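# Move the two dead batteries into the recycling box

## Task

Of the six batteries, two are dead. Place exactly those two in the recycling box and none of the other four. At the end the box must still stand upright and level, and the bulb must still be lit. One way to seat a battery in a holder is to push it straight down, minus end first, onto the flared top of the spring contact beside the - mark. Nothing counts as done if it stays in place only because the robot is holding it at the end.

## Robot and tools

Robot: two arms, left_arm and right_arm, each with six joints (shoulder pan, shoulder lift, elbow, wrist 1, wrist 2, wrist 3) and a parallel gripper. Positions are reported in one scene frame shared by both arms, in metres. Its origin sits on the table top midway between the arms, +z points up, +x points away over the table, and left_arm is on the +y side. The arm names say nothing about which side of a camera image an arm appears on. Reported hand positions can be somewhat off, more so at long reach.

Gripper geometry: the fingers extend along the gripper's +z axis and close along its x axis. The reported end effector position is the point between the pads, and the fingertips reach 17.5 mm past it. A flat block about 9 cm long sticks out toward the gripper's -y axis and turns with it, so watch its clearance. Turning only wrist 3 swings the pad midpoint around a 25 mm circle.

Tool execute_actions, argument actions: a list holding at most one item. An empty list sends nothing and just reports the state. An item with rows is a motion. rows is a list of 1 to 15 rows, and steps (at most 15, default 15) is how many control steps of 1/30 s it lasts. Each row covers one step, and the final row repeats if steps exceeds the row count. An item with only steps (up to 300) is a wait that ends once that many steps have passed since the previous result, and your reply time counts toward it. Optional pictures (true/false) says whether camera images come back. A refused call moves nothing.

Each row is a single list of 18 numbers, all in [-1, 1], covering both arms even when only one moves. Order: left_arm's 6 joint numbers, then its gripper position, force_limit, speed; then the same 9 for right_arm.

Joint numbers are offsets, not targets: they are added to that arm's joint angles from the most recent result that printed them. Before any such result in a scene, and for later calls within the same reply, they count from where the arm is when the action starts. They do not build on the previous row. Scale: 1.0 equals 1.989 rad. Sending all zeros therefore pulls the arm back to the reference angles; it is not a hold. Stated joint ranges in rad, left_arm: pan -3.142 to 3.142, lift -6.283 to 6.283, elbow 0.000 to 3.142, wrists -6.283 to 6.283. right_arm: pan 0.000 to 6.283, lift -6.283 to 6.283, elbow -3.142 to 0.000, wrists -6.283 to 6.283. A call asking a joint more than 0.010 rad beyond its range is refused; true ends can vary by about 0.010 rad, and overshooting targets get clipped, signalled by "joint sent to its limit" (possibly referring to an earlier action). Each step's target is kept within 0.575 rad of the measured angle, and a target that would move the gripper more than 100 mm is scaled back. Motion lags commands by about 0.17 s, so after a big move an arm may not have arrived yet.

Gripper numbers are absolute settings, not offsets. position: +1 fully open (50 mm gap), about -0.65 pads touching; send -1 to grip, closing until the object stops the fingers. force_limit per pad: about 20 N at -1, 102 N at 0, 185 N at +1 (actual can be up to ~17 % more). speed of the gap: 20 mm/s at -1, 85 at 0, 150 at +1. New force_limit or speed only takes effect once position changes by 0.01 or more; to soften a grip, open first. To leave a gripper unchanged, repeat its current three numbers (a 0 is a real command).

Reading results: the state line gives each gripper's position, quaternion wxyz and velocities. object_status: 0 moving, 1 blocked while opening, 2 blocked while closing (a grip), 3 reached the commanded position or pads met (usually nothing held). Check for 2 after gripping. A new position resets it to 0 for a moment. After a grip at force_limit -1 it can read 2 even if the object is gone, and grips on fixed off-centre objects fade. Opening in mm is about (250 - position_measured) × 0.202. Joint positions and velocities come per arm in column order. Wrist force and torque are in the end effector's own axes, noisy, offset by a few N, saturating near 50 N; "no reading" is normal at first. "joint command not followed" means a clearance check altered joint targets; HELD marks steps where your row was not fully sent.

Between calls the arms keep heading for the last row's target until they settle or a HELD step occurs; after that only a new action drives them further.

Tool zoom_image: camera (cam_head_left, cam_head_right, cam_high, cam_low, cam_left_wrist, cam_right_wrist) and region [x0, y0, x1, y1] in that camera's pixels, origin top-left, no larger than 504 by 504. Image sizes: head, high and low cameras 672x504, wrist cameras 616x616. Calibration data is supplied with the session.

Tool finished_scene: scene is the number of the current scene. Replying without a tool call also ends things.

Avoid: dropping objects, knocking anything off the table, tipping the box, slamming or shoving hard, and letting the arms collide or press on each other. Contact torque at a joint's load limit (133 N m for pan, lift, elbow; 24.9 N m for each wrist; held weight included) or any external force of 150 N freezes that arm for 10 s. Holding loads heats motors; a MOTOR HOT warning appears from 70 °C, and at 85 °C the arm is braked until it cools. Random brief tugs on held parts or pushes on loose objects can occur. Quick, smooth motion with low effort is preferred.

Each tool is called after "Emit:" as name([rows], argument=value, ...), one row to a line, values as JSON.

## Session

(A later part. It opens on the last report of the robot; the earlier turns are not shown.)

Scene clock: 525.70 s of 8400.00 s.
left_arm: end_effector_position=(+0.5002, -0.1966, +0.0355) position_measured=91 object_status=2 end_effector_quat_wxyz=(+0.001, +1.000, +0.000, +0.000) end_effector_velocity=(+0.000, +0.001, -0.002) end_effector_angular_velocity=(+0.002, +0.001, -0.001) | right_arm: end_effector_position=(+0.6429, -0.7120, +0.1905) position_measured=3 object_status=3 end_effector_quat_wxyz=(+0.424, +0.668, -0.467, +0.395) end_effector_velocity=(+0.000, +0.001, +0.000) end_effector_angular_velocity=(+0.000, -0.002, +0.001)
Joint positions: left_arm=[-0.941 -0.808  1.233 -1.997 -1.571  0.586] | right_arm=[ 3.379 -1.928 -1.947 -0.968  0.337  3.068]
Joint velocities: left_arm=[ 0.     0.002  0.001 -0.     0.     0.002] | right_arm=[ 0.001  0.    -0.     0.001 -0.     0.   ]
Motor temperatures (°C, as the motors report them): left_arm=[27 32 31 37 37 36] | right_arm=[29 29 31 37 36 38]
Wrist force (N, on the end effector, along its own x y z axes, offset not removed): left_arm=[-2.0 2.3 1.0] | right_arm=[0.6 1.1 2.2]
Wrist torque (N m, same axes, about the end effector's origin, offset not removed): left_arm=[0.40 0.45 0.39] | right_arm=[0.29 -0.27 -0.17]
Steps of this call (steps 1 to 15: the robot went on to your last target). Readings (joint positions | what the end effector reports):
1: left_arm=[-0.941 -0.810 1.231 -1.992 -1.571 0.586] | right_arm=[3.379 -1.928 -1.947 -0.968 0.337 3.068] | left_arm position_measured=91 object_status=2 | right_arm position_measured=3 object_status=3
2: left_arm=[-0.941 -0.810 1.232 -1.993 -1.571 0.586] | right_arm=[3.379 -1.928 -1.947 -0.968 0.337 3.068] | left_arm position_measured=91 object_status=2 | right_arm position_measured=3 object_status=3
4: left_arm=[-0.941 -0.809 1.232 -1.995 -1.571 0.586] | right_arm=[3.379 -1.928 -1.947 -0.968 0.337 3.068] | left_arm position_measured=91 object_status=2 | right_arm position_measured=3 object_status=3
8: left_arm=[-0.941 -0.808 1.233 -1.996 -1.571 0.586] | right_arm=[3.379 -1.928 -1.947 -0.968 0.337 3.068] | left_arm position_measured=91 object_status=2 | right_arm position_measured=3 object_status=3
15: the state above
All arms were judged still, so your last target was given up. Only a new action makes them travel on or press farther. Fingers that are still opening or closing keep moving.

Emit:
execute_actions([
  {"rows":[[0,0,0,0,0,0,0.77,-0.3,-0.3,0,0,0,0,0,0,1,0,0]],"steps":10},
], pictures=false)

Emit:
execute_actions([
  {"rows":[[0,-0.0297,-0.0377,0.0684,0,0,0.77,-0.3,-0.3,0,0,0,0,0,0,1,0,0]],"steps":15},
], pictures=false)

Emit:
execute_actions([
  {"steps":10},
])

Emit:
zoom_image(camera="cam_left_wrist", region=[200, 20, 440, 350])

Scene clock: 530.00 s of 8400.00 s.
left_arm: end_effector_position=(+0.5002, -0.1966, +0.0355) position_measured=37 object_status=0 end_effector_quat_wxyz=(+0.001, +1.000, +0.000, +0.000) end_effector_velocity=(-0.000, +0.000, -0.000) end_effector_angular_velocity=(+0.001, +0.000, -0.000) | right_arm: end_effector_position=(+0.6429, -0.7120, +0.1905) position_measured=3 object_status=3 end_effector_quat_wxyz=(+0.424, +0.668, -0.467, +0.395) end_effector_velocity=(-0.000, -0.001, +0.000) end_effector_angular_velocity=(+0.000, +0.000, -0.001)
Joint positions: left_arm=[-0.941 -0.808  1.233 -1.997 -1.571  0.586] | right_arm=[ 3.379 -1.928 -1.947 -0.968  0.337  3.068]
Joint velocities: left_arm=[-0.  0.  0.  0.  0.  0.] | right_arm=[-0.001  0.001 -0.    -0.001  0.     0.   ]
Motor temperatures (°C, as the motors report them): left_arm=[27 32 31 37 37 36] | right_arm=[29 29 31 37 36 38]
Wrist force (N, on the end effector, along its own x y z axes, offset not removed): left_arm=[-2.0 1.4 -1.3] | right_arm=[-1.2 1.1 2.3]
Wrist torque (N m, same axes, about the end effector's origin, offset not removed): left_arm=[-0.01 0.63 0.07] | right_arm=[0.33 0.01 -0.03]
Steps of this call (steps 1 to 90: nothing new was sent; then 0.97 s passed at rest; steps 91 to 100: all 10 steps of this action). Readings (joint positions | what the end effector reports):
91: left_arm=[-0.941 -0.808 1.233 -1.997 -1.571 0.586] | right_arm=[3.379 -1.928 -1.947 -0.968 0.337 3.068] | left_arm position_measured=87 object_status=0 | right_arm position_measured=3 object_status=3
92: left_arm=[-0.941 -0.808 1.233 -1.997 -1.571 0.586] | right_arm=[3.379 -1.928 -1.947 -0.968 0.337 3.068] | left_arm position_measured=76 object_status=0 | right_arm position_measured=3 object_status=3
94: left_arm=[-0.941 -0.808 1.233 -1.997 -1.571 0.586] | right_arm=[3.379 -1.928 -1.947 -0.968 0.337 3.068] | left_arm position_measured=54 object_status=0 | right_arm position_measured=3 object_status=3
98: left_arm=[-0.941 -0.808 1.233 -1.997 -1.571 0.586] | right_arm=[3.379 -1.928 -1.947 -0.968 0.337 3.068] | left_arm position_measured=37 object_status=0 | right_arm position_measured=3 object_status=3
100: the state above

Scene clock: 530.50 s of 8400.00 s.
left_arm: end_effector_position=(+0.4999, -0.1961, +0.0997) position_measured=37 object_status=3 end_effector_quat_wxyz=(-0.000, +1.000, +0.000, -0.000) end_effector_velocity=(-0.001, +0.002, +0.013) end_effector_angular_velocity=(+0.004, +0.002, -0.001) | right_arm: end_effector_position=(+0.6429, -0.7120, +0.1905) position_measured=3 object_status=3 end_effector_quat_wxyz=(+0.424, +0.668, -0.467, +0.395) end_effector_velocity=(-0.000, -0.001, +0.001) end_effector_angular_velocity=(+0.001, -0.003, -0.001)
Joint positions: left_arm=[-0.941 -0.866  1.16  -1.865 -1.571  0.586] | right_arm=[ 3.379 -1.928 -1.947 -0.968  0.337  3.068]
Joint velocities: left_arm=[ 0.    -0.011 -0.016  0.031 -0.     0.001] | right_arm=[-0.001  0.001 -0.     0.001  0.     0.   ]
Motor temperatures (°C, as the motors report them): left_arm=[27 32 31 37 37 36] | right_arm=[29 29 31 37 36 38]
Wrist force (N, on the end effector, along its own x y z axes, offset not removed): left_arm=[1.8 1.6 0.5] | right_arm=[-0.5 0.0 1.0]
Wrist torque (N m, same axes, about the end effector's origin, offset not removed): left_arm=[0.05 -0.16 0.03] | right_arm=[0.12 -0.03 -0.15]
Steps of this call (steps 1 to 15: all 15 steps of this action). Readings (joint positions | what the end effector reports):
1: left_arm=[-0.941 -0.808 1.233 -1.997 -1.571 0.586] | right_arm=[3.379 -1.928 -1.947 -0.968 0.337 3.068] | left_arm position_measured=37 object_status=0 | right_arm position_measured=3 object_status=3
2: left_arm=[-0.941 -0.813 1.228 -1.991 -1.571 0.586] | right_arm=[3.379 -1.928 -1.947 -0.968 0.337 3.068] | left_arm position_measured=37 object_status=3 | right_arm position_measured=3 object_status=3
4: left_arm=[-0.941 -0.835 1.201 -1.948 -1.571 0.586] | right_arm=[3.379 -1.928 -1.947 -0.968 0.337 3.068] | left_arm position_measured=37 object_status=3 | right_arm position_measured=3 object_status=3
8: left_arm=[-0.941 -0.857 1.172 -1.889 -1.571 0.586] | right_arm=[3.379 -1.928 -1.947 -0.968 0.337 3.068] | left_arm position_measured=37 object_status=3 | right_arm position_measured=3 object_status=3
15: the state above

Scene clock: 530.83 s of 8400.00 s.
left_arm: end_effector_position=(+0.4998, -0.1959, +0.1012) position_measured=37 object_status=3 end_effector_quat_wxyz=(-0.000, +1.000, +0.000, -0.000) end_effector_velocity=(-0.000, -0.000, +0.001) end_effector_angular_velocity=(+0.000, +0.000, +0.001) | right_arm: end_effector_position=(+0.6429, -0.7120, +0.1905) position_measured=3 object_status=3 end_effector_quat_wxyz=(+0.424, +0.668, -0.467, +0.395) end_effector_velocity=(-0.000, +0.000, +0.000) end_effector_angular_velocity=(-0.000, +0.001, +0.000)
Joint positions: left_arm=[-0.941 -0.867  1.158 -1.861 -1.571  0.586] | right_arm=[ 3.379 -1.928 -1.947 -0.968  0.337  3.068]
Joint velocities: left_arm=[-0.    -0.001 -0.001  0.002 -0.    -0.002] | right_arm=[ 0.     0.    -0.    -0.001 -0.    -0.   ]
Motor temperatures (°C, as the motors report them): left_arm=[27 32 31 37 37 36] | right_arm=[29 29 31 37 36 38]
Wrist force (N, on the end effector, along its own x y z axes, offset not removed): left_arm=[0.5 -1.5 -0.2] | right_arm=[-0.3 0.6 2.2]
Wrist torque (N m, same axes, about the end effector's origin, offset not removed): left_arm=[-0.55 0.04 0.09] | right_arm=[0.19 -0.03 -0.17]
Steps of this call (steps 1 to 10: the robot went on to your last target). Readings (joint positions | what the end effector reports):
1: left_arm=[-0.941 -0.866 1.160 -1.864 -1.571 0.586] | right_arm=[3.379 -1.928 -1.947 -0.968 0.337 3.068] | left_arm position_measured=37 object_status=3 | right_arm position_measured=3 object_status=3
2: left_arm=[-0.941 -0.866 1.159 -1.863 -1.571 0.586] | right_arm=[3.379 -1.928 -1.947 -0.968 0.337 3.068] | left_arm position_measured=37 object_status=3 | right_arm position_measured=3 object_status=3
4: left_arm=[-0.941 -0.867 1.159 -1.862 -1.571 0.586] | right_arm=[3.379 -1.928 -1.947 -0.968 0.337 3.068] | left_arm position_measured=37 object_status=3 | right_arm position_measured=3 object_status=3
8: left_arm=[-0.941 -0.867 1.159 -1.861 -1.571 0.586] | right_arm=[3.379 -1.928 -1.947 -0.968 0.337 3.068] | left_arm position_measured=37 object_status=3 | right_arm position_measured=3 object_status=3
10: the state above
camera_calibration (this result's frames):
cam_left_wrist: T_world_to_cam=[[0.999796, 0.0185452, 0.00800684, -0.50299], [0.0157685, -0.964272, 0.264445, -0.219778], [0.012625, -0.264265, -0.964368, 0.187362], [0, 0, 0, 1]] pos_world=[0.503988, -0.153085, 0.242833]
cam_right_wrist: T_world_to_cam=[[0.204377, -0.247657, 0.947046, -0.494743], [-0.963891, 0.117812, 0.23882, 0.652352], [-0.170719, -0.961658, -0.214636, -0.38634], [0, 0, 0, 1]] pos_world=[0.663955, -0.570908, 0.229827]

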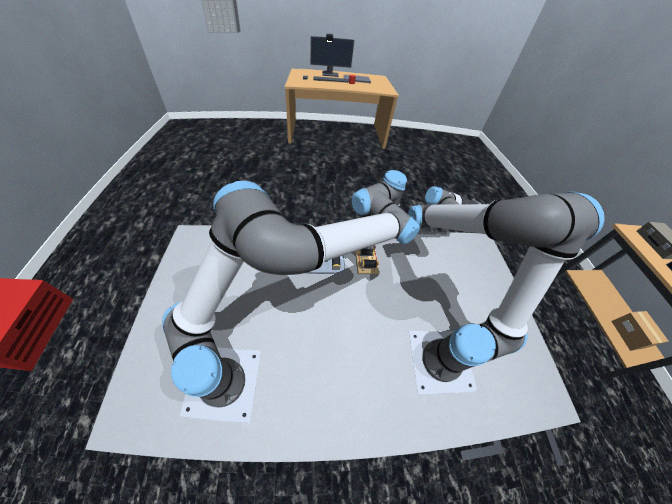

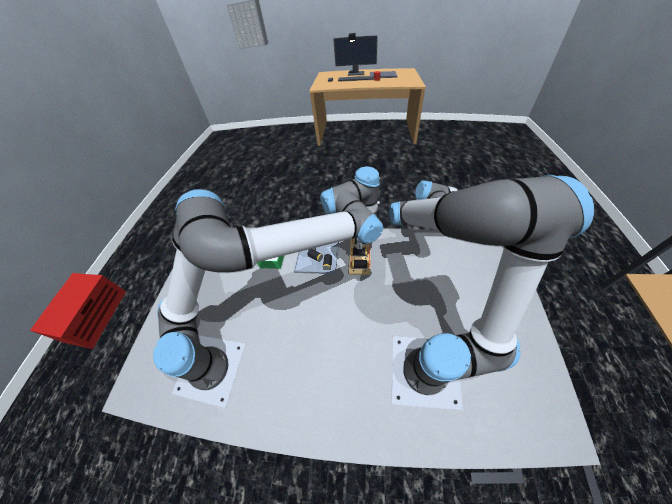

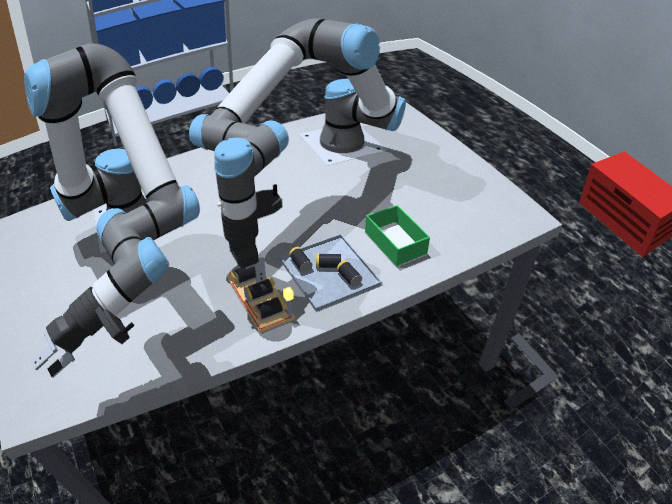

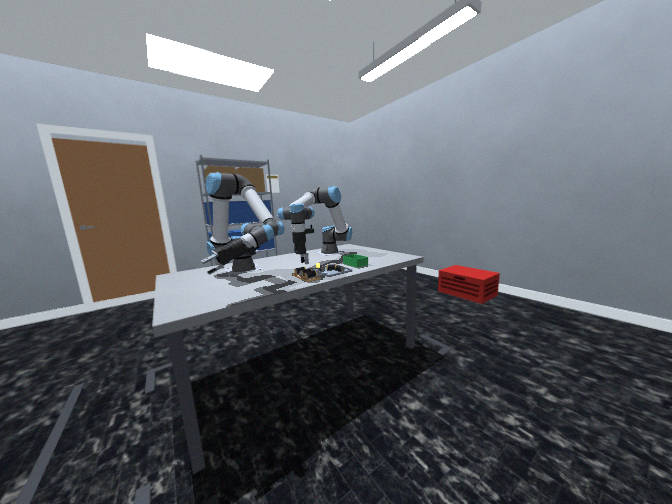

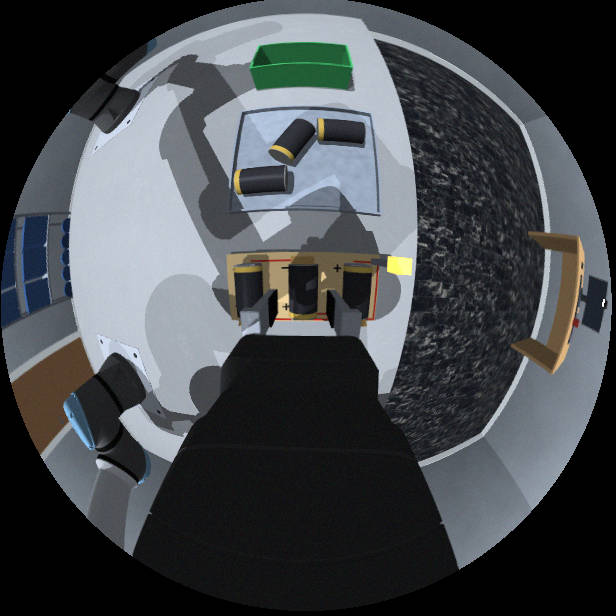

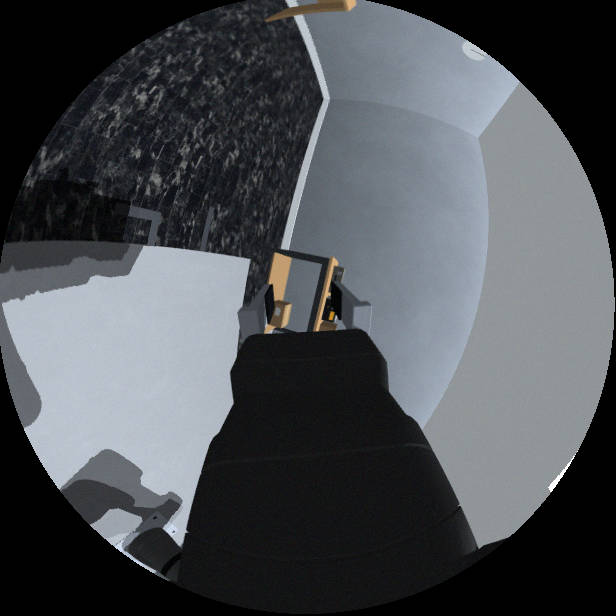

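Region (200, 20, 440, 350) of cam_left_wrist's 616x616 image, scaled by 1.527, with more detail than that image has; it fills the left 367 columns of this view, and the rest is white.

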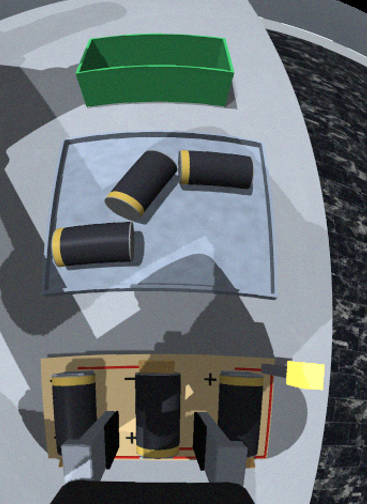

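Emit:
execute_actions([
  {"rows":[[0.1554,-0.1116,0.1735,-0.0623,0,-0.649,0.77,-0.3,-0.3,0,0,0,0,0,0,1,0,0]],"steps":15},
], pictures=false)

Emit:
execute_actions([
  {"steps":32},
])

Emit:
zoom_image(camera="cam_left_wrist", region=[240, 170, 480, 350])

Scene clock: 535.70 s of 8400.00 s.
left_arm: end_effector_position=(+0.5455, +0.0077, +0.1095) position_measured=37 object_status=3 end_effector_quat_wxyz=(+0.001, +0.870, +0.493, +0.000) end_effector_velocity=(-0.013, +0.190, -0.006) end_effector_angular_velocity=(+0.009, +0.020, +2.874) | right_arm: end_effector_position=(+0.6429, -0.7120, +0.1905) position_measured=3 object_status=3 end_effector_quat_wxyz=(+0.424, +0.668, -0.467, +0.395) end_effector_velocity=(+0.000, +0.000, -0.000) end_effector_angular_velocity=(+0.001, -0.001, +0.000)
Joint positions: left_arm=[-0.668 -1.064  1.463 -1.972 -1.571 -0.173] | right_arm=[ 3.379 -1.928 -1.947 -0.968  0.337  3.068]
Joint velocities: left_arm=[ 0.308 -0.214  0.348 -0.114  0.    -2.566] | right_arm=[ 0.001 -0.    -0.     0.001  0.001  0.   ]
Motor temperatures (°C, as the motors report them): left_arm=[27 32 31 37 37 36] | right_arm=[29 29 31 37 36 38]
Wrist force (N, on the end effector, along its own x y z axes, offset not removed): left_arm=[1.1 -1.2 0.3] | right_arm=[-0.5 0.8 2.6]
Wrist torque (N m, same axes, about the end effector's origin, offset not removed): left_arm=[-0.37 0.30 0.17] | right_arm=[0.24 -0.04 -0.04]
Steps of this call (steps 1 to 15: the robot went on to your last target; steps 16 to 90: nothing new was sent; then 1.37 s passed at rest; steps 91 to 105: all 15 steps of this action). Readings (joint positions | what the end effector reports):
91: left_arm=[-0.941 -0.867 1.158 -1.861 -1.571 0.585] | right_arm=[3.379 -1.928 -1.947 -0.968 0.337 3.068] | left_arm position_measured=37 object_status=3 | right_arm position_measured=3 object_status=3
92: left_arm=[-0.935 -0.873 1.164 -1.866 -1.571 0.580] | right_arm=[3.379 -1.928 -1.947 -0.968 0.337 3.068] | left_arm position_measured=37 object_status=3 | right_arm position_measured=3 object_status=3
94: left_arm=[-0.894 -0.905 1.209 -1.884 -1.571 0.522] | right_arm=[3.379 -1.928 -1.947 -0.968 0.337 3.068] | left_arm position_measured=37 object_status=3 | right_arm position_measured=3 object_status=3
98: left_arm=[-0.807 -0.967 1.307 -1.918 -1.571 0.339] | right_arm=[3.379 -1.928 -1.947 -0.968 0.337 3.068] | left_arm position_measured=37 object_status=3 | right_arm position_measured=3 object_status=3
105: the state above

Scene clock: 536.77 s of 8400.00 s.
left_arm: end_effector_position=(+0.5439, +0.0235, +0.1086) position_measured=37 object_status=3 end_effector_quat_wxyz=(-0.000, +0.697, +0.717, -0.000) end_effector_velocity=(+0.000, +0.000, -0.000) end_effector_angular_velocity=(+0.000, +0.000, +0.003) | right_arm: end_effector_position=(+0.6429, -0.7120, +0.1905) position_measured=3 object_status=3 end_effector_quat_wxyz=(+0.424, +0.668, -0.467, +0.395) end_effector_velocity=(+0.001, +0.001, -0.001) end_effector_angular_velocity=(-0.000, +0.002, +0.002)
Joint positions: left_arm=[-0.632 -1.089  1.504 -1.985 -1.571 -0.705] | right_arm=[ 3.379 -1.928 -1.947 -0.968  0.337  3.068]
Joint velocities: left_arm=[ 0.001  0.    -0.     0.     0.    -0.002] | right_arm=[ 0.002 -0.001  0.    -0.001  0.     0.   ]
Motor temperatures (°C, as the motors report them): left_arm=[27 32 31 37 37 36] | right_arm=[29 29 31 37 36 38]
Wrist force (N, on the end effector, along its own x y z axes, offset not removed): left_arm=[-4.1 -0.1 0.5] | right_arm=[-0.2 0.3 2.7]
Wrist torque (N m, same axes, about the end effector's origin, offset not removed): left_arm=[-0.13 0.89 0.37] | right_arm=[0.18 -0.14 -0.09]
Steps of this call (steps 1 to 30: the robot went on to your last target; steps 31 to 32: nothing new was sent). Readings (joint positions | what the end effector reports):
1: left_arm=[-0.659 -1.070 1.473 -1.975 -1.571 -0.261] | right_arm=[3.379 -1.928 -1.947 -0.968 0.337 3.068] | left_arm position_measured=37 object_status=3 | right_arm position_measured=3 object_status=3
2: left_arm=[-0.652 -1.075 1.480 -1.977 -1.571 -0.348] | right_arm=[3.379 -1.928 -1.947 -0.968 0.337 3.068] | left_arm position_measured=37 object_status=3 | right_arm position_measured=3 object_status=3
4: left_arm=[-0.643 -1.081 1.490 -1.981 -1.571 -0.496] | right_arm=[3.379 -1.928 -1.947 -0.968 0.337 3.068] | left_arm position_measured=37 object_status=3 | right_arm position_measured=3 object_status=3
8: left_arm=[-0.636 -1.087 1.499 -1.984 -1.571 -0.638] | right_arm=[3.379 -1.928 -1.947 -0.968 0.337 3.068] | left_arm position_measured=37 object_status=3 | right_arm position_measured=3 object_status=3
32: the state above
All arms were judged still, so your last target was given up. Only a new action makes them travel on or press farther. Fingers that are still opening or closing keep moving.
camera_calibration (this result's frames):
cam_left_wrist: T_world_to_cam=[[-0.047332, 0.998842, 0.00866405, -0.00476113], [0.963368, 0.0433554, 0.264654, -0.54994], [0.263972, 0.0208733, -0.964304, 0.108494], [0, 0, 0, 1]] pos_world=[0.50093, 0.0263339, 0.250206]

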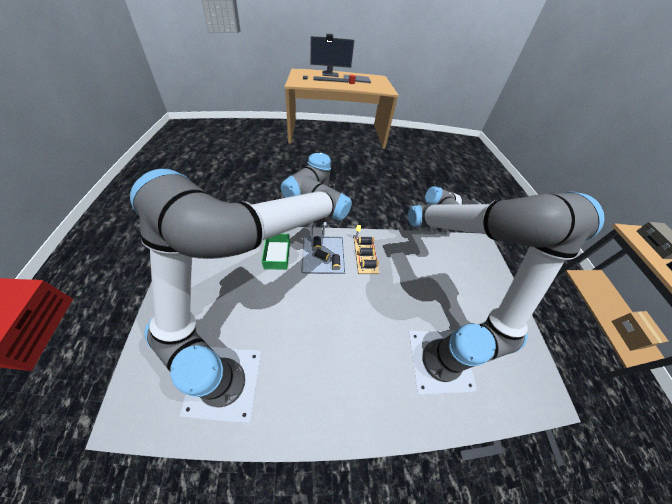

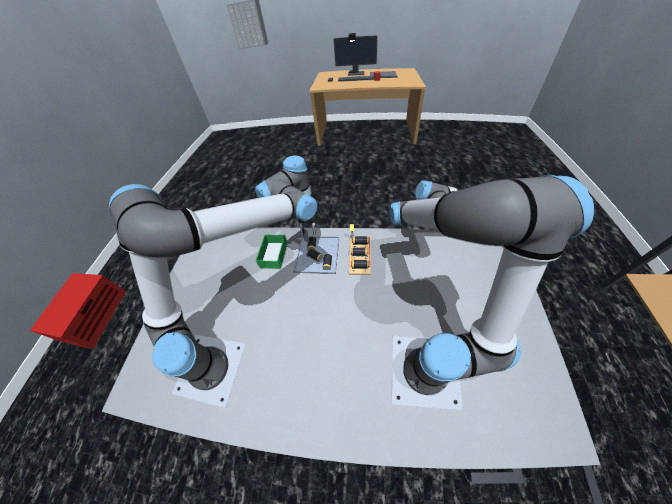

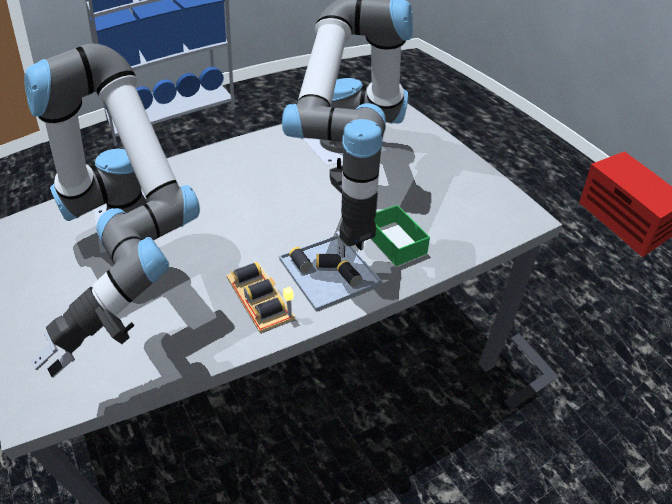

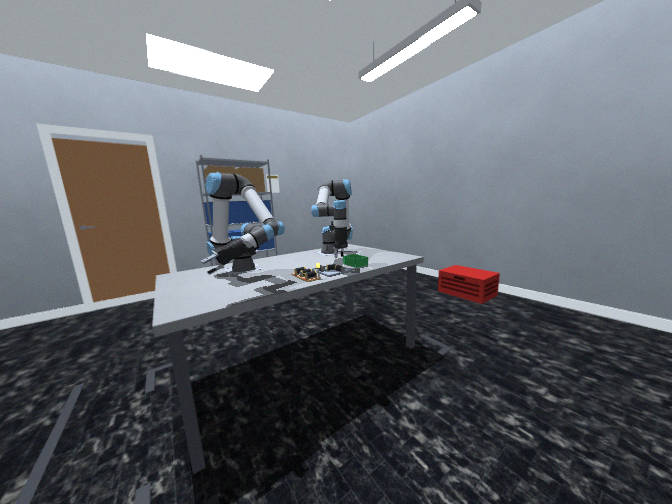

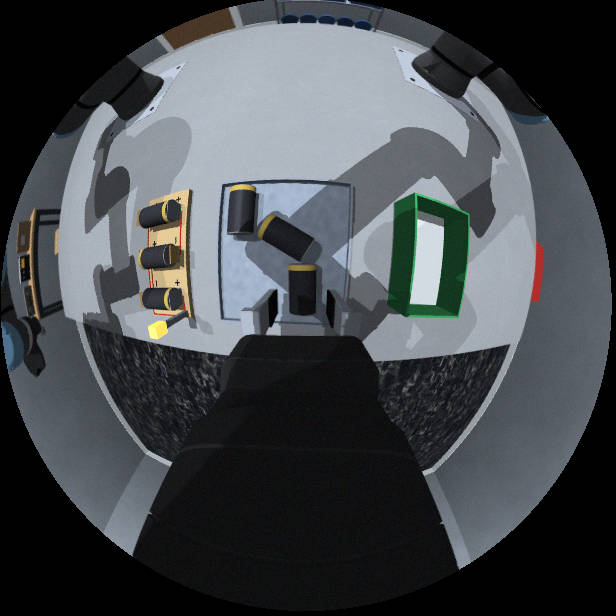

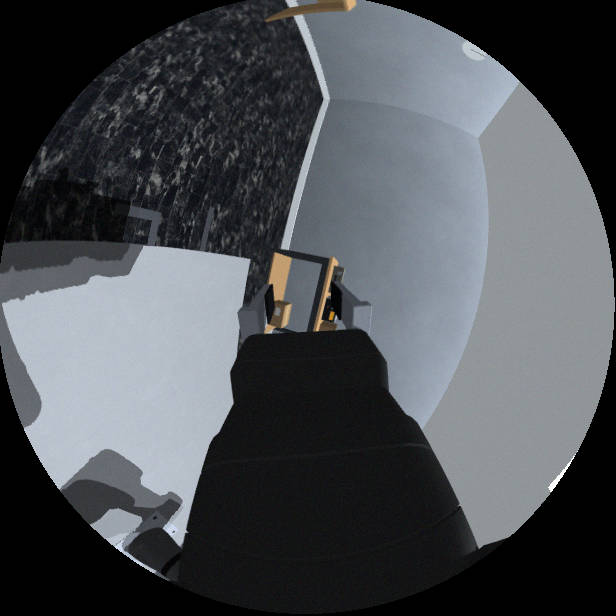

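Region (240, 170, 480, 350) of cam_left_wrist's 616x616 image, scaled by 2.100, with more detail than that image has; it fills the top 378 rows of this view, and the rest is white.

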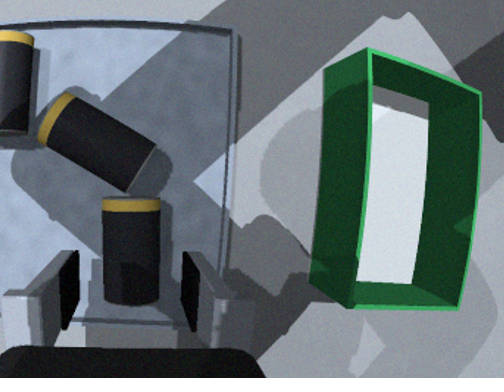

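Emit:
execute_actions([
  {"rows":[[0,0.022,0.024,-0.046,0,0,0.77,-0.3,-0.3,0,0,0,0,0,0,1,0,0],[0,0.022,0.024,-0.046,0,0,0.77,-0.3,-0.3,0,0,0,0,0,0,1,0,0],[0,0.022,0.024,-0.046,0,0,0.77,-0.3,-0.3,0,0,0,0,0,0,1,0,0],[0,0.0478,0.0427,-0.091,0,0,0.77,-0.3,-0.3,0,0,0,0,0,0,1,0,0]],"steps":15},
], pictures=false)

Emit:
execute_actions([
  {"steps":12},
], pictures=false)

Emit:
execute_actions([
  {"rows":[[0,0,0,0,0,0,-1,-0.3,-0.3,0,0,0,0,0,0,1,0,0]],"steps":14},
], pictures=false)

Emit:
execute_actions([
  {"rows":[[0,-0.058,-0.058,0.116,0,0,-1,-0.3,-0.3,0,0,0,0,0,0,1,0,0]],"steps":15},
], pictures=false)

Emit:
execute_actions([
  {"steps":12},
], pictures=false)

Scene clock: 547.50 s of 8400.00 s.
left_arm: end_effector_position=(+0.5448, +0.0228, +0.0298) position_measured=37 object_status=3 end_effector_quat_wxyz=(+0.000, +0.697, +0.717, -0.000) end_effector_velocity=(+0.000, +0.000, -0.027) end_effector_angular_velocity=(-0.003, -0.003, +0.001) | right_arm: end_effector_position=(+0.6429, -0.7120, +0.1905) position_measured=3 object_status=3 end_effector_quat_wxyz=(+0.424, +0.668, -0.467, +0.395) end_effector_velocity=(-0.000, -0.000, -0.001) end_effector_angular_velocity=(-0.001, +0.003, -0.000)
Joint positions: left_arm=[-0.632 -0.998  1.585 -2.158 -1.571 -0.705] | right_arm=[ 3.379 -1.928 -1.947 -0.968  0.337  3.068]
Joint velocities: left_arm=[ 0.     0.033  0.027 -0.065 -0.    -0.   ] | right_arm=[-0.    -0.001  0.    -0.001 -0.    -0.   ]
Motor temperatures (°C, as the motors report them): left_arm=[27 32 31 37 37 36] | right_arm=[29 29 31 37 36 38]
Wrist force (N, on the end effector, along its own x y z axes, offset not removed): left_arm=[-0.1 -0.1 -0.2] | right_arm=[-0.7 -1.7 1.8]
Wrist torque (N m, same axes, about the end effector's origin, offset not removed): left_arm=[-0.32 0.29 0.09] | right_arm=[-0.14 -0.02 -0.11]
Steps of this call (steps 1 to 90: nothing new was sent; then 7.23 s passed at rest; steps 91 to 105: all 15 steps of this action). Readings (joint positions | what the end effector reports):
91: left_arm=[-0.632 -1.089 1.504 -1.985 -1.571 -0.705] | right_arm=[3.379 -1.928 -1.947 -0.968 0.337 3.068] | left_arm position_measured=37 object_status=3 | right_arm position_measured=3 object_status=3
92: left_arm=[-0.632 -1.085 1.508 -1.991 -1.571 -0.705] | right_arm=[3.379 -1.928 -1.947 -0.968 0.337 3.068] | left_arm position_measured=37 object_status=3 | right_arm position_measured=3 object_status=3
94: left_arm=[-0.632 -1.069 1.526 -2.023 -1.571 -0.705] | right_arm=[3.379 -1.928 -1.947 -0.968 0.337 3.068] | left_arm position_measured=37 object_status=3 | right_arm position_measured=3 object_status=3
98: left_arm=[-0.632 -1.023 1.565 -2.110 -1.571 -0.705] | right_arm=[3.379 -1.928 -1.947 -0.968 0.337 3.068] | left_arm position_measured=37 object_status=3 | right_arm position_measured=3 object_status=3
105: the state above

Scene clock: 547.90 s of 8400.00 s.
left_arm: end_effector_position=(+0.5447, +0.0228, +0.0267) position_measured=37 object_status=3 end_effector_quat_wxyz=(+0.000, +0.697, +0.717, -0.000) end_effector_velocity=(-0.000, +0.000, -0.001) end_effector_angular_velocity=(+0.000, +0.000, +0.001) | right_arm: end_effector_position=(+0.6429, -0.7120, +0.1905) position_measured=3 object_status=3 end_effector_quat_wxyz=(+0.424, +0.668, -0.467, +0.395) end_effector_velocity=(-0.000, -0.001, -0.000) end_effector_angular_velocity=(+0.000, +0.001, -0.001)
Joint positions: left_arm=[-0.632 -0.994  1.588 -2.166 -1.571 -0.705] | right_arm=[ 3.379 -1.928 -1.947 -0.968  0.337  3.068]
Joint velocities: left_arm=[-0.     0.002  0.001 -0.002  0.    -0.001] | right_arm=[-0.001 -0.001 -0.    -0.001  0.     0.   ]
Motor temperatures (°C, as the motors report them): left_arm=[27 32 31 37 37 36] | right_arm=[29 29 31 37 36 38]
Wrist force (N, on the end effector, along its own x y z axes, offset not removed): left_arm=[-1.1 -0.2 2.0] | right_arm=[0.5 -0.2 1.7]
Wrist torque (N m, same axes, about the end effector's origin, offset not removed): left_arm=[-0.27 0.30 0.28] | right_arm=[0.11 -0.27 -0.17]
Steps of this call (steps 1 to 12: the robot went on to your last target). Readings (joint positions | what the end effector reports):
1: left_arm=[-0.632 -0.997 1.586 -2.160 -1.571 -0.705] | right_arm=[3.379 -1.928 -1.947 -0.968 0.337 3.068] | left_arm position_measured=37 object_status=3 | right_arm position_measured=3 object_status=3
2: left_arm=[-0.632 -0.996 1.587 -2.162 -1.571 -0.705] | right_arm=[3.379 -1.928 -1.947 -0.968 0.337 3.068] | left_arm position_measured=37 object_status=3 | right_arm position_measured=3 object_status=3
4: left_arm=[-0.632 -0.995 1.587 -2.164 -1.571 -0.705] | right_arm=[3.379 -1.928 -1.947 -0.968 0.337 3.068] | left_arm position_measured=37 object_status=3 | right_arm position_measured=3 object_status=3
8: left_arm=[-0.632 -0.994 1.588 -2.165 -1.571 -0.705] | right_arm=[3.379 -1.928 -1.947 -0.968 0.337 3.068] | left_arm position_measured=37 object_status=3 | right_arm position_measured=3 object_status=3
12: the state above

Scene clock: 548.37 s of 8400.00 s.
left_arm: end_effector_position=(+0.5447, +0.0228, +0.0266) position_measured=91 object_status=2 end_effector_quat_wxyz=(+0.000, +0.697, +0.717, -0.000) end_effector_velocity=(-0.000, -0.000, -0.000) end_effector_angular_velocity=(+0.000, +0.000, +0.000) | right_arm: end_effector_position=(+0.6429, -0.7120, +0.1905) position_measured=3 object_status=3 end_effector_quat_wxyz=(+0.424, +0.668, -0.467, +0.395) end_effector_velocity=(-0.000, -0.000, +0.000) end_effector_angular_velocity=(+0.000, -0.001, -0.001)
Joint positions: left_arm=[-0.632 -0.994  1.588 -2.166 -1.571 -0.705] | right_arm=[ 3.379 -1.928 -1.947 -0.968  0.337  3.068]
Joint velocities: left_arm=[-0.     0.     0.     0.    -0.    -0.001] | right_arm=[-0.001  0.     0.     0.    -0.     0.   ]
Motor temperatures (°C, as the motors report them): left_arm=[27 32 31 37 37 36] | right_arm=[29 29 31 37 36 38]
Wrist force (N, on the end effector, along its own x y z axes, offset not removed): left_arm=[-2.5 -2.4 -0.8] | right_arm=[-1.2 1.0 3.3]
Wrist torque (N m, same axes, about the end effector's origin, offset not removed): left_arm=[-0.66 0.49 0.26] | right_arm=[0.26 0.03 -0.14]
Steps of this call (steps 1 to 14: all 14 steps of this action). Readings (joint positions | what the end effector reports):
1: left_arm=[-0.632 -0.994 1.588 -2.166 -1.571 -0.705] | right_arm=[3.379 -1.928 -1.947 -0.968 0.337 3.068] | left_arm position_measured=41 object_status=0 | right_arm position_measured=3 object_status=3
2: left_arm=[-0.632 -0.994 1.588 -2.166 -1.571 -0.705] | right_arm=[3.379 -1.928 -1.947 -0.968 0.337 3.068] | left_arm position_measured=52 object_status=0 | right_arm position_measured=3 object_status=3
4: left_arm=[-0.632 -0.994 1.588 -2.166 -1.571 -0.705] | right_arm=[3.379 -1.928 -1.947 -0.968 0.337 3.068] | left_arm position_measured=73 object_status=0 | right_arm position_measured=3 object_status=3
8: left_arm=[-0.632 -0.994 1.588 -2.166 -1.571 -0.705] | right_arm=[3.379 -1.928 -1.947 -0.968 0.337 3.068] | left_arm position_measured=91 object_status=0 | right_arm position_measured=3 object_status=3
14: the state above

Scene clock: 548.87 s of 8400.00 s.
left_arm: end_effector_position=(+0.5445, +0.0230, +0.1282) position_measured=91 object_status=2 end_effector_quat_wxyz=(+0.001, +0.697, +0.717, -0.000) end_effector_velocity=(-0.004, +0.003, +0.023) end_effector_angular_velocity=(+0.006, +0.008, +0.000) | right_arm: end_effector_position=(+0.6429, -0.7120, +0.1905) position_measured=3 object_status=3 end_effector_quat_wxyz=(+0.424, +0.668, -0.467, +0.395) end_effector_velocity=(+0.000, +0.000, -0.000) end_effector_angular_velocity=(+0.000, +0.001, +0.001)
Joint positions: left_arm=[-0.632 -1.106  1.476 -1.943 -1.571 -0.705] | right_arm=[ 3.379 -1.928 -1.947 -0.968  0.337  3.068]
Joint velocities: left_arm=[-0.    -0.026 -0.027  0.063  0.    -0.001] | right_arm=[ 0.001 -0.     0.    -0.001  0.     0.   ]
Motor temperatures (°C, as the motors report them): left_arm=[27 32 31 37 37 36] | right_arm=[29 29 31 37 36 38]
Wrist force (N, on the end effector, along its own x y z axes, offset not removed): left_arm=[-2.8 -1.5 2.0] | right_arm=[0.8 -0.5 2.0]
Wrist torque (N m, same axes, about the end effector's origin, offset not removed): left_arm=[-0.59 0.51 0.35] | right_arm=[0.03 -0.29 -0.11]
Steps of this call (steps 1 to 15: all 15 steps of this action). Readings (joint positions | what the end effector reports):
1: left_arm=[-0.632 -0.994 1.588 -2.166 -1.571 -0.705] | right_arm=[3.379 -1.928 -1.947 -0.968 0.337 3.068] | left_arm position_measured=91 object_status=2 | right_arm position_measured=3 object_status=3
2: left_arm=[-0.632 -1.000 1.583 -2.160 -1.571 -0.705] | right_arm=[3.379 -1.928 -1.947 -0.968 0.337 3.068] | left_arm position_measured=91 object_status=2 | right_arm position_measured=3 object_status=3
4: left_arm=[-0.632 -1.038 1.545 -2.104 -1.571 -0.705] | right_arm=[3.379 -1.928 -1.947 -0.968 0.337 3.068] | left_arm position_measured=91 object_status=2 | right_arm position_measured=3 object_status=3
8: left_arm=[-0.632 -1.087 1.496 -1.990 -1.571 -0.705] | right_arm=[3.379 -1.928 -1.947 -0.968 0.337 3.068] | left_arm position_measured=91 object_status=2 | right_arm position_measured=3 object_status=3
15: the state above

Scene clock: 549.27 s of 8400.00 s.
left_arm: end_effector_position=(+0.5440, +0.0234, +0.1310) position_measured=91 object_status=2 end_effector_quat_wxyz=(+0.000, +0.697, +0.717, -0.000) end_effector_velocity=(-0.001, -0.000, +0.001) end_effector_angular_velocity=(+0.000, +0.000, -0.000) | right_arm: end_effector_position=(+0.6429, -0.7120, +0.1905) position_measured=3 object_status=3 end_effector_quat_wxyz=(+0.424, +0.668, -0.467, +0.395) end_effector_velocity=(+0.000, +0.001, -0.001) end_effector_angular_velocity=(+0.000, +0.001, +0.001)
Joint positions: left_arm=[-0.632 -1.109  1.473 -1.935 -1.571 -0.705] | right_arm=[ 3.379 -1.928 -1.947 -0.968  0.337  3.068]
Joint velocities: left_arm=[-0.001 -0.001 -0.001  0.002  0.    -0.001] | right_arm=[ 0.001 -0.001 -0.     0.     0.    -0.   ]
Motor temperatures (°C, as the motors report them): left_arm=[27 32 31 37 37 36] | right_arm=[29 29 31 37 36 38]
Wrist force (N, on the end effector, along its own x y z axes, offset not removed): left_arm=[-3.1 0.1 1.0] | right_arm=[-1.2 -0.2 2.5]
Wrist torque (N m, same axes, about the end effector's origin, offset not removed): left_arm=[-0.35 0.67 0.21] | right_arm=[0.03 0.04 -0.08]
Steps of this call (steps 1 to 12: the robot went on to your last target). Readings (joint positions | what the end effector reports):
1: left_arm=[-0.632 -1.107 1.475 -1.941 -1.571 -0.705] | right_arm=[3.379 -1.928 -1.947 -0.968 0.337 3.068] | left_arm position_measured=91 object_status=2 | right_arm position_measured=3 object_status=3
2: left_arm=[-0.632 -1.108 1.475 -1.939 -1.571 -0.705] | right_arm=[3.379 -1.928 -1.947 -0.968 0.337 3.068] | left_arm position_measured=91 object_status=2 | right_arm position_measured=3 object_status=3
4: left_arm=[-0.632 -1.108 1.474 -1.938 -1.571 -0.705] | right_arm=[3.379 -1.928 -1.947 -0.968 0.337 3.068] | left_arm position_measured=91 object_status=2 | right_arm position_measured=3 object_status=3
8: left_arm=[-0.632 -1.109 1.473 -1.936 -1.571 -0.705] | right_arm=[3.379 -1.928 -1.947 -0.968 0.337 3.068] | left_arm position_measured=91 object_status=2 | right_arm position_measured=3 object_status=3
12: the state above

Emit:
execute_actions([
  {"rows":[[0.0772,-0.1118,0.1578,-0.0459,0,0.8816,-1,-0.3,-0.3,0,0,0,0,0,0,1,0,0]],"steps":15},
], pictures=false)

Emit:
execute_actions([
  {"steps":36},
])

Emit:
zoom_image(camera="cam_left_wrist", region=[180, 200, 420, 360])

Scene clock: 552.97 s of 8400.00 s.
left_arm: end_effector_position=(+0.5055, +0.1800, +0.1314) position_measured=91 object_status=2 end_effector_quat_wxyz=(+0.001, +0.918, +0.396, +0.000) end_effector_velocity=(+0.009, +0.107, -0.008) end_effector_angular_velocity=(+0.010, +0.007, -2.523) | right_arm: end_effector_position=(+0.6429, -0.7120, +0.1905) position_measured=3 object_status=3 end_effector_quat_wxyz=(+0.424, +0.668, -0.467, +0.395) end_effector_velocity=(-0.000, -0.000, +0.000) end_effector_angular_velocity=(-0.000, +0.001, -0.000)
Joint positions: left_arm=[-0.486 -1.32   1.77  -2.022 -1.571  0.225] | right_arm=[ 3.379 -1.928 -1.947 -0.968  0.337  3.068]
Joint velocities: left_arm=[ 0.063 -0.097  0.146 -0.036  0.     2.586] | right_arm=[-0.     0.    -0.    -0.001 -0.     0.   ]
Motor temperatures (°C, as the motors report them): left_arm=[27 32 31 37 37 36] | right_arm=[29 29 31 37 36 38]
Wrist force (N, on the end effector, along its own x y z axes, offset not removed): left_arm=[-0.6 -1.9 1.9] | right_arm=[0.6 0.6 3.0]
Wrist torque (N m, same axes, about the end effector's origin, offset not removed): left_arm=[-0.48 0.32 0.26] | right_arm=[0.25 -0.25 -0.13]
Steps of this call (steps 1 to 15: the robot went on to your last target; steps 16 to 90: nothing new was sent; then 0.20 s passed at rest; steps 91 to 105: all 15 steps of this action). Readings (joint positions | what the end effector reports):
91: left_arm=[-0.632 -1.110 1.473 -1.935 -1.571 -0.705] | right_arm=[3.379 -1.928 -1.947 -0.968 0.337 3.068] | left_arm position_measured=91 object_status=2 | right_arm position_measured=3 object_status=3
92: left_arm=[-0.626 -1.115 1.479 -1.940 -1.571 -0.699] | right_arm=[3.379 -1.928 -1.947 -0.968 0.337 3.068] | left_arm position_measured=91 object_status=2 | right_arm position_measured=3 object_status=3
94: left_arm=[-0.593 -1.159 1.532 -1.960 -1.571 -0.639] | right_arm=[3.379 -1.928 -1.947 -0.968 0.337 3.068] | left_arm position_measured=91 object_status=2 | right_arm position_measured=3 object_status=3
98: left_arm=[-0.532 -1.250 1.664 -1.996 -1.571 -0.377] | right_arm=[3.379 -1.928 -1.947 -0.968 0.337 3.068] | left_arm position_measured=91 object_status=2 | right_arm position_measured=3 object_status=3
105: the state above

Scene clock: 554.17 s of 8400.00 s.
left_arm: end_effector_position=(+0.5197, +0.1951, +0.1304) position_measured=91 object_status=2 end_effector_quat_wxyz=(+0.000, +1.000, +0.000, +0.000) end_effector_velocity=(+0.000, -0.001, +0.000) end_effector_angular_velocity=(-0.000, -0.001, -0.002) | right_arm: end_effector_position=(+0.6429, -0.7120, +0.1905) position_measured=3 object_status=3 end_effector_quat_wxyz=(+0.424, +0.668, -0.467, +0.395) end_effector_velocity=(-0.000, -0.001, -0.000) end_effector_angular_velocity=(-0.000, +0.001, -0.001)
Joint positions: left_arm=[-0.478 -1.332  1.787 -2.027 -1.571  1.048] | right_arm=[ 3.379 -1.928 -1.947 -0.968  0.337  3.068]
Joint velocities: left_arm=[-0.001 -0.     0.    -0.     0.     0.001] | right_arm=[-0.001 -0.001  0.    -0.    -0.     0.   ]
Motor temperatures (°C, as the motors report them): left_arm=[27 32 31 37 37 36] | right_arm=[29 29 31 37 36 38]
Wrist force (N, on the end effector, along its own x y z axes, offset not removed): left_arm=[-4.3 -1.7 -0.4] | right_arm=[-1.0 0.3 2.1]
Wrist torque (N m, same axes, about the end effector's origin, offset not removed): left_arm=[-0.54 0.74 0.06] | right_arm=[0.09 0.05 -0.05]
Steps of this call (steps 1 to 36: the robot went on to your last target). Readings (joint positions | what the end effector reports):
1: left_arm=[-0.484 -1.323 1.774 -2.024 -1.571 0.313] | right_arm=[3.379 -1.928 -1.947 -0.968 0.337 3.068] | left_arm position_measured=91 object_status=2 | right_arm position_measured=3 object_status=3
2: left_arm=[-0.483 -1.325 1.777 -2.024 -1.571 0.401] | right_arm=[3.379 -1.928 -1.947 -0.968 0.337 3.068] | left_arm position_measured=91 object_status=2 | right_arm position_measured=3 object_status=3
4: left_arm=[-0.481 -1.328 1.781 -2.025 -1.571 0.577] | right_arm=[3.379 -1.928 -1.947 -0.968 0.337 3.068] | left_arm position_measured=91 object_status=2 | right_arm position_measured=3 object_status=3
8: left_arm=[-0.479 -1.330 1.785 -2.026 -1.571 0.877] | right_arm=[3.379 -1.928 -1.947 -0.968 0.337 3.068] | left_arm position_measured=91 object_status=2 | right_arm position_measured=3 object_status=3
36: the state above
camera_calibration (this result's frames):
cam_left_wrist: T_world_to_cam=[[0.999785, 0.0185772, 0.00921233, -0.530542], [0.0154632, -0.963941, 0.265665, 0.149139], [0.0138155, -0.265465, -0.964021, 0.318159], [0, 0, 0, 1]] pos_world=[0.523726, 0.238078, 0.271979]
cam_right_wrist: T_world_to_cam=[[0.204377, -0.247657, 0.947046, -0.494743], [-0.963891, 0.117812, 0.23882, 0.652352], [-0.170719, -0.961658, -0.214636, -0.386339], [0, 0, 0, 1]] pos_world=[0.663955, -0.570908, 0.229827]

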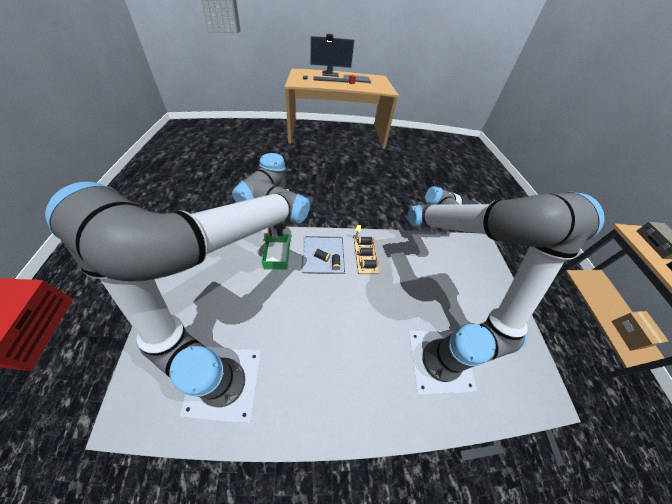

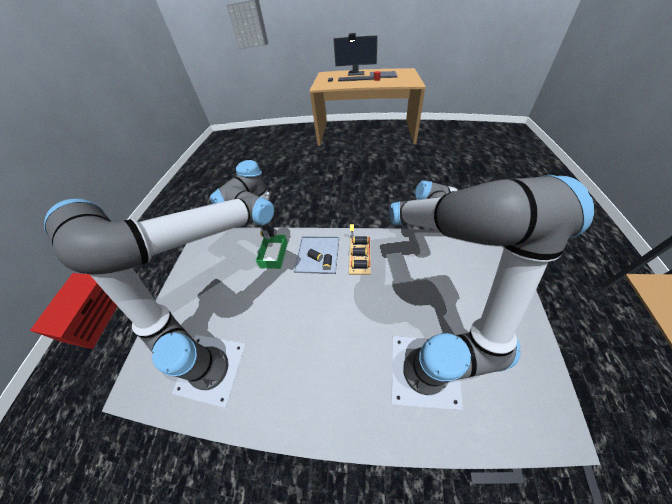

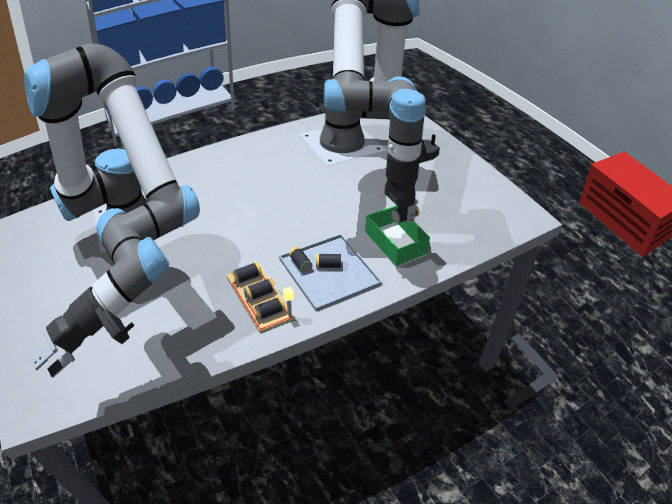

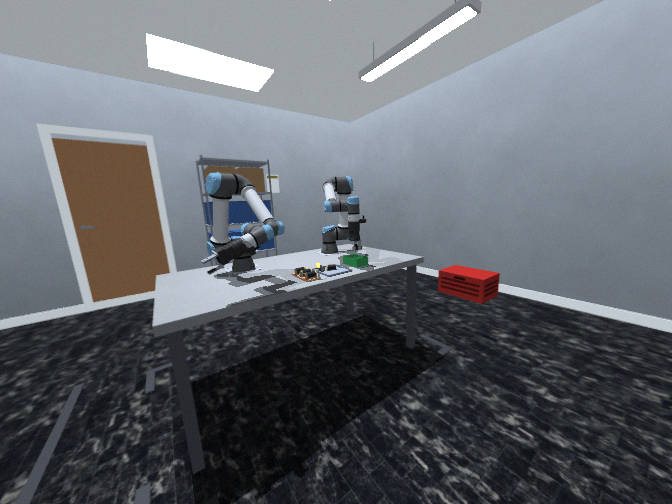

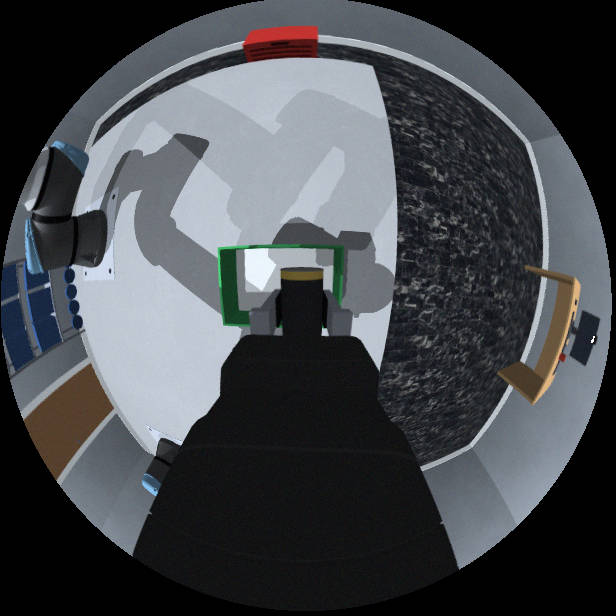

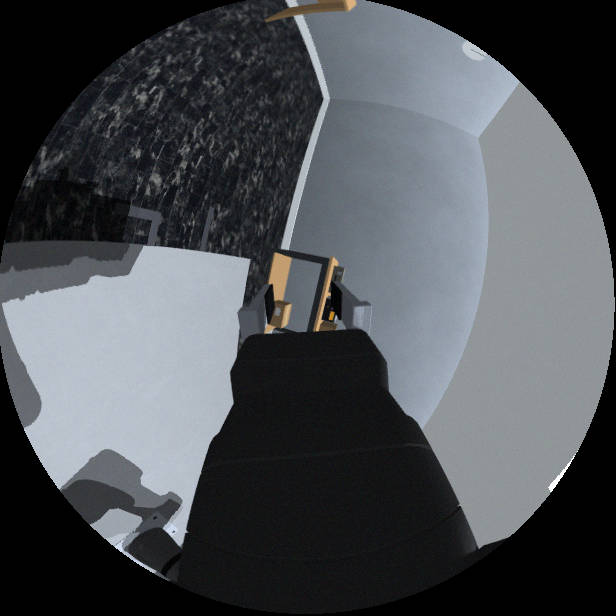

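Region (180, 200, 420, 360) of cam_left_wrist's 616x616 image, scaled by 2.100, with more detail than that image has.

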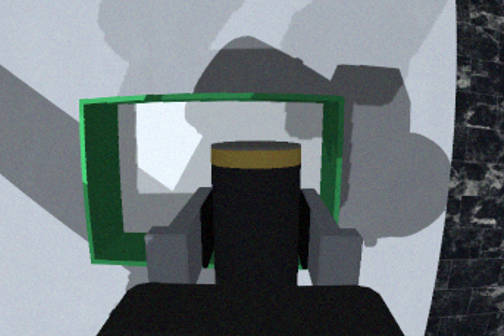

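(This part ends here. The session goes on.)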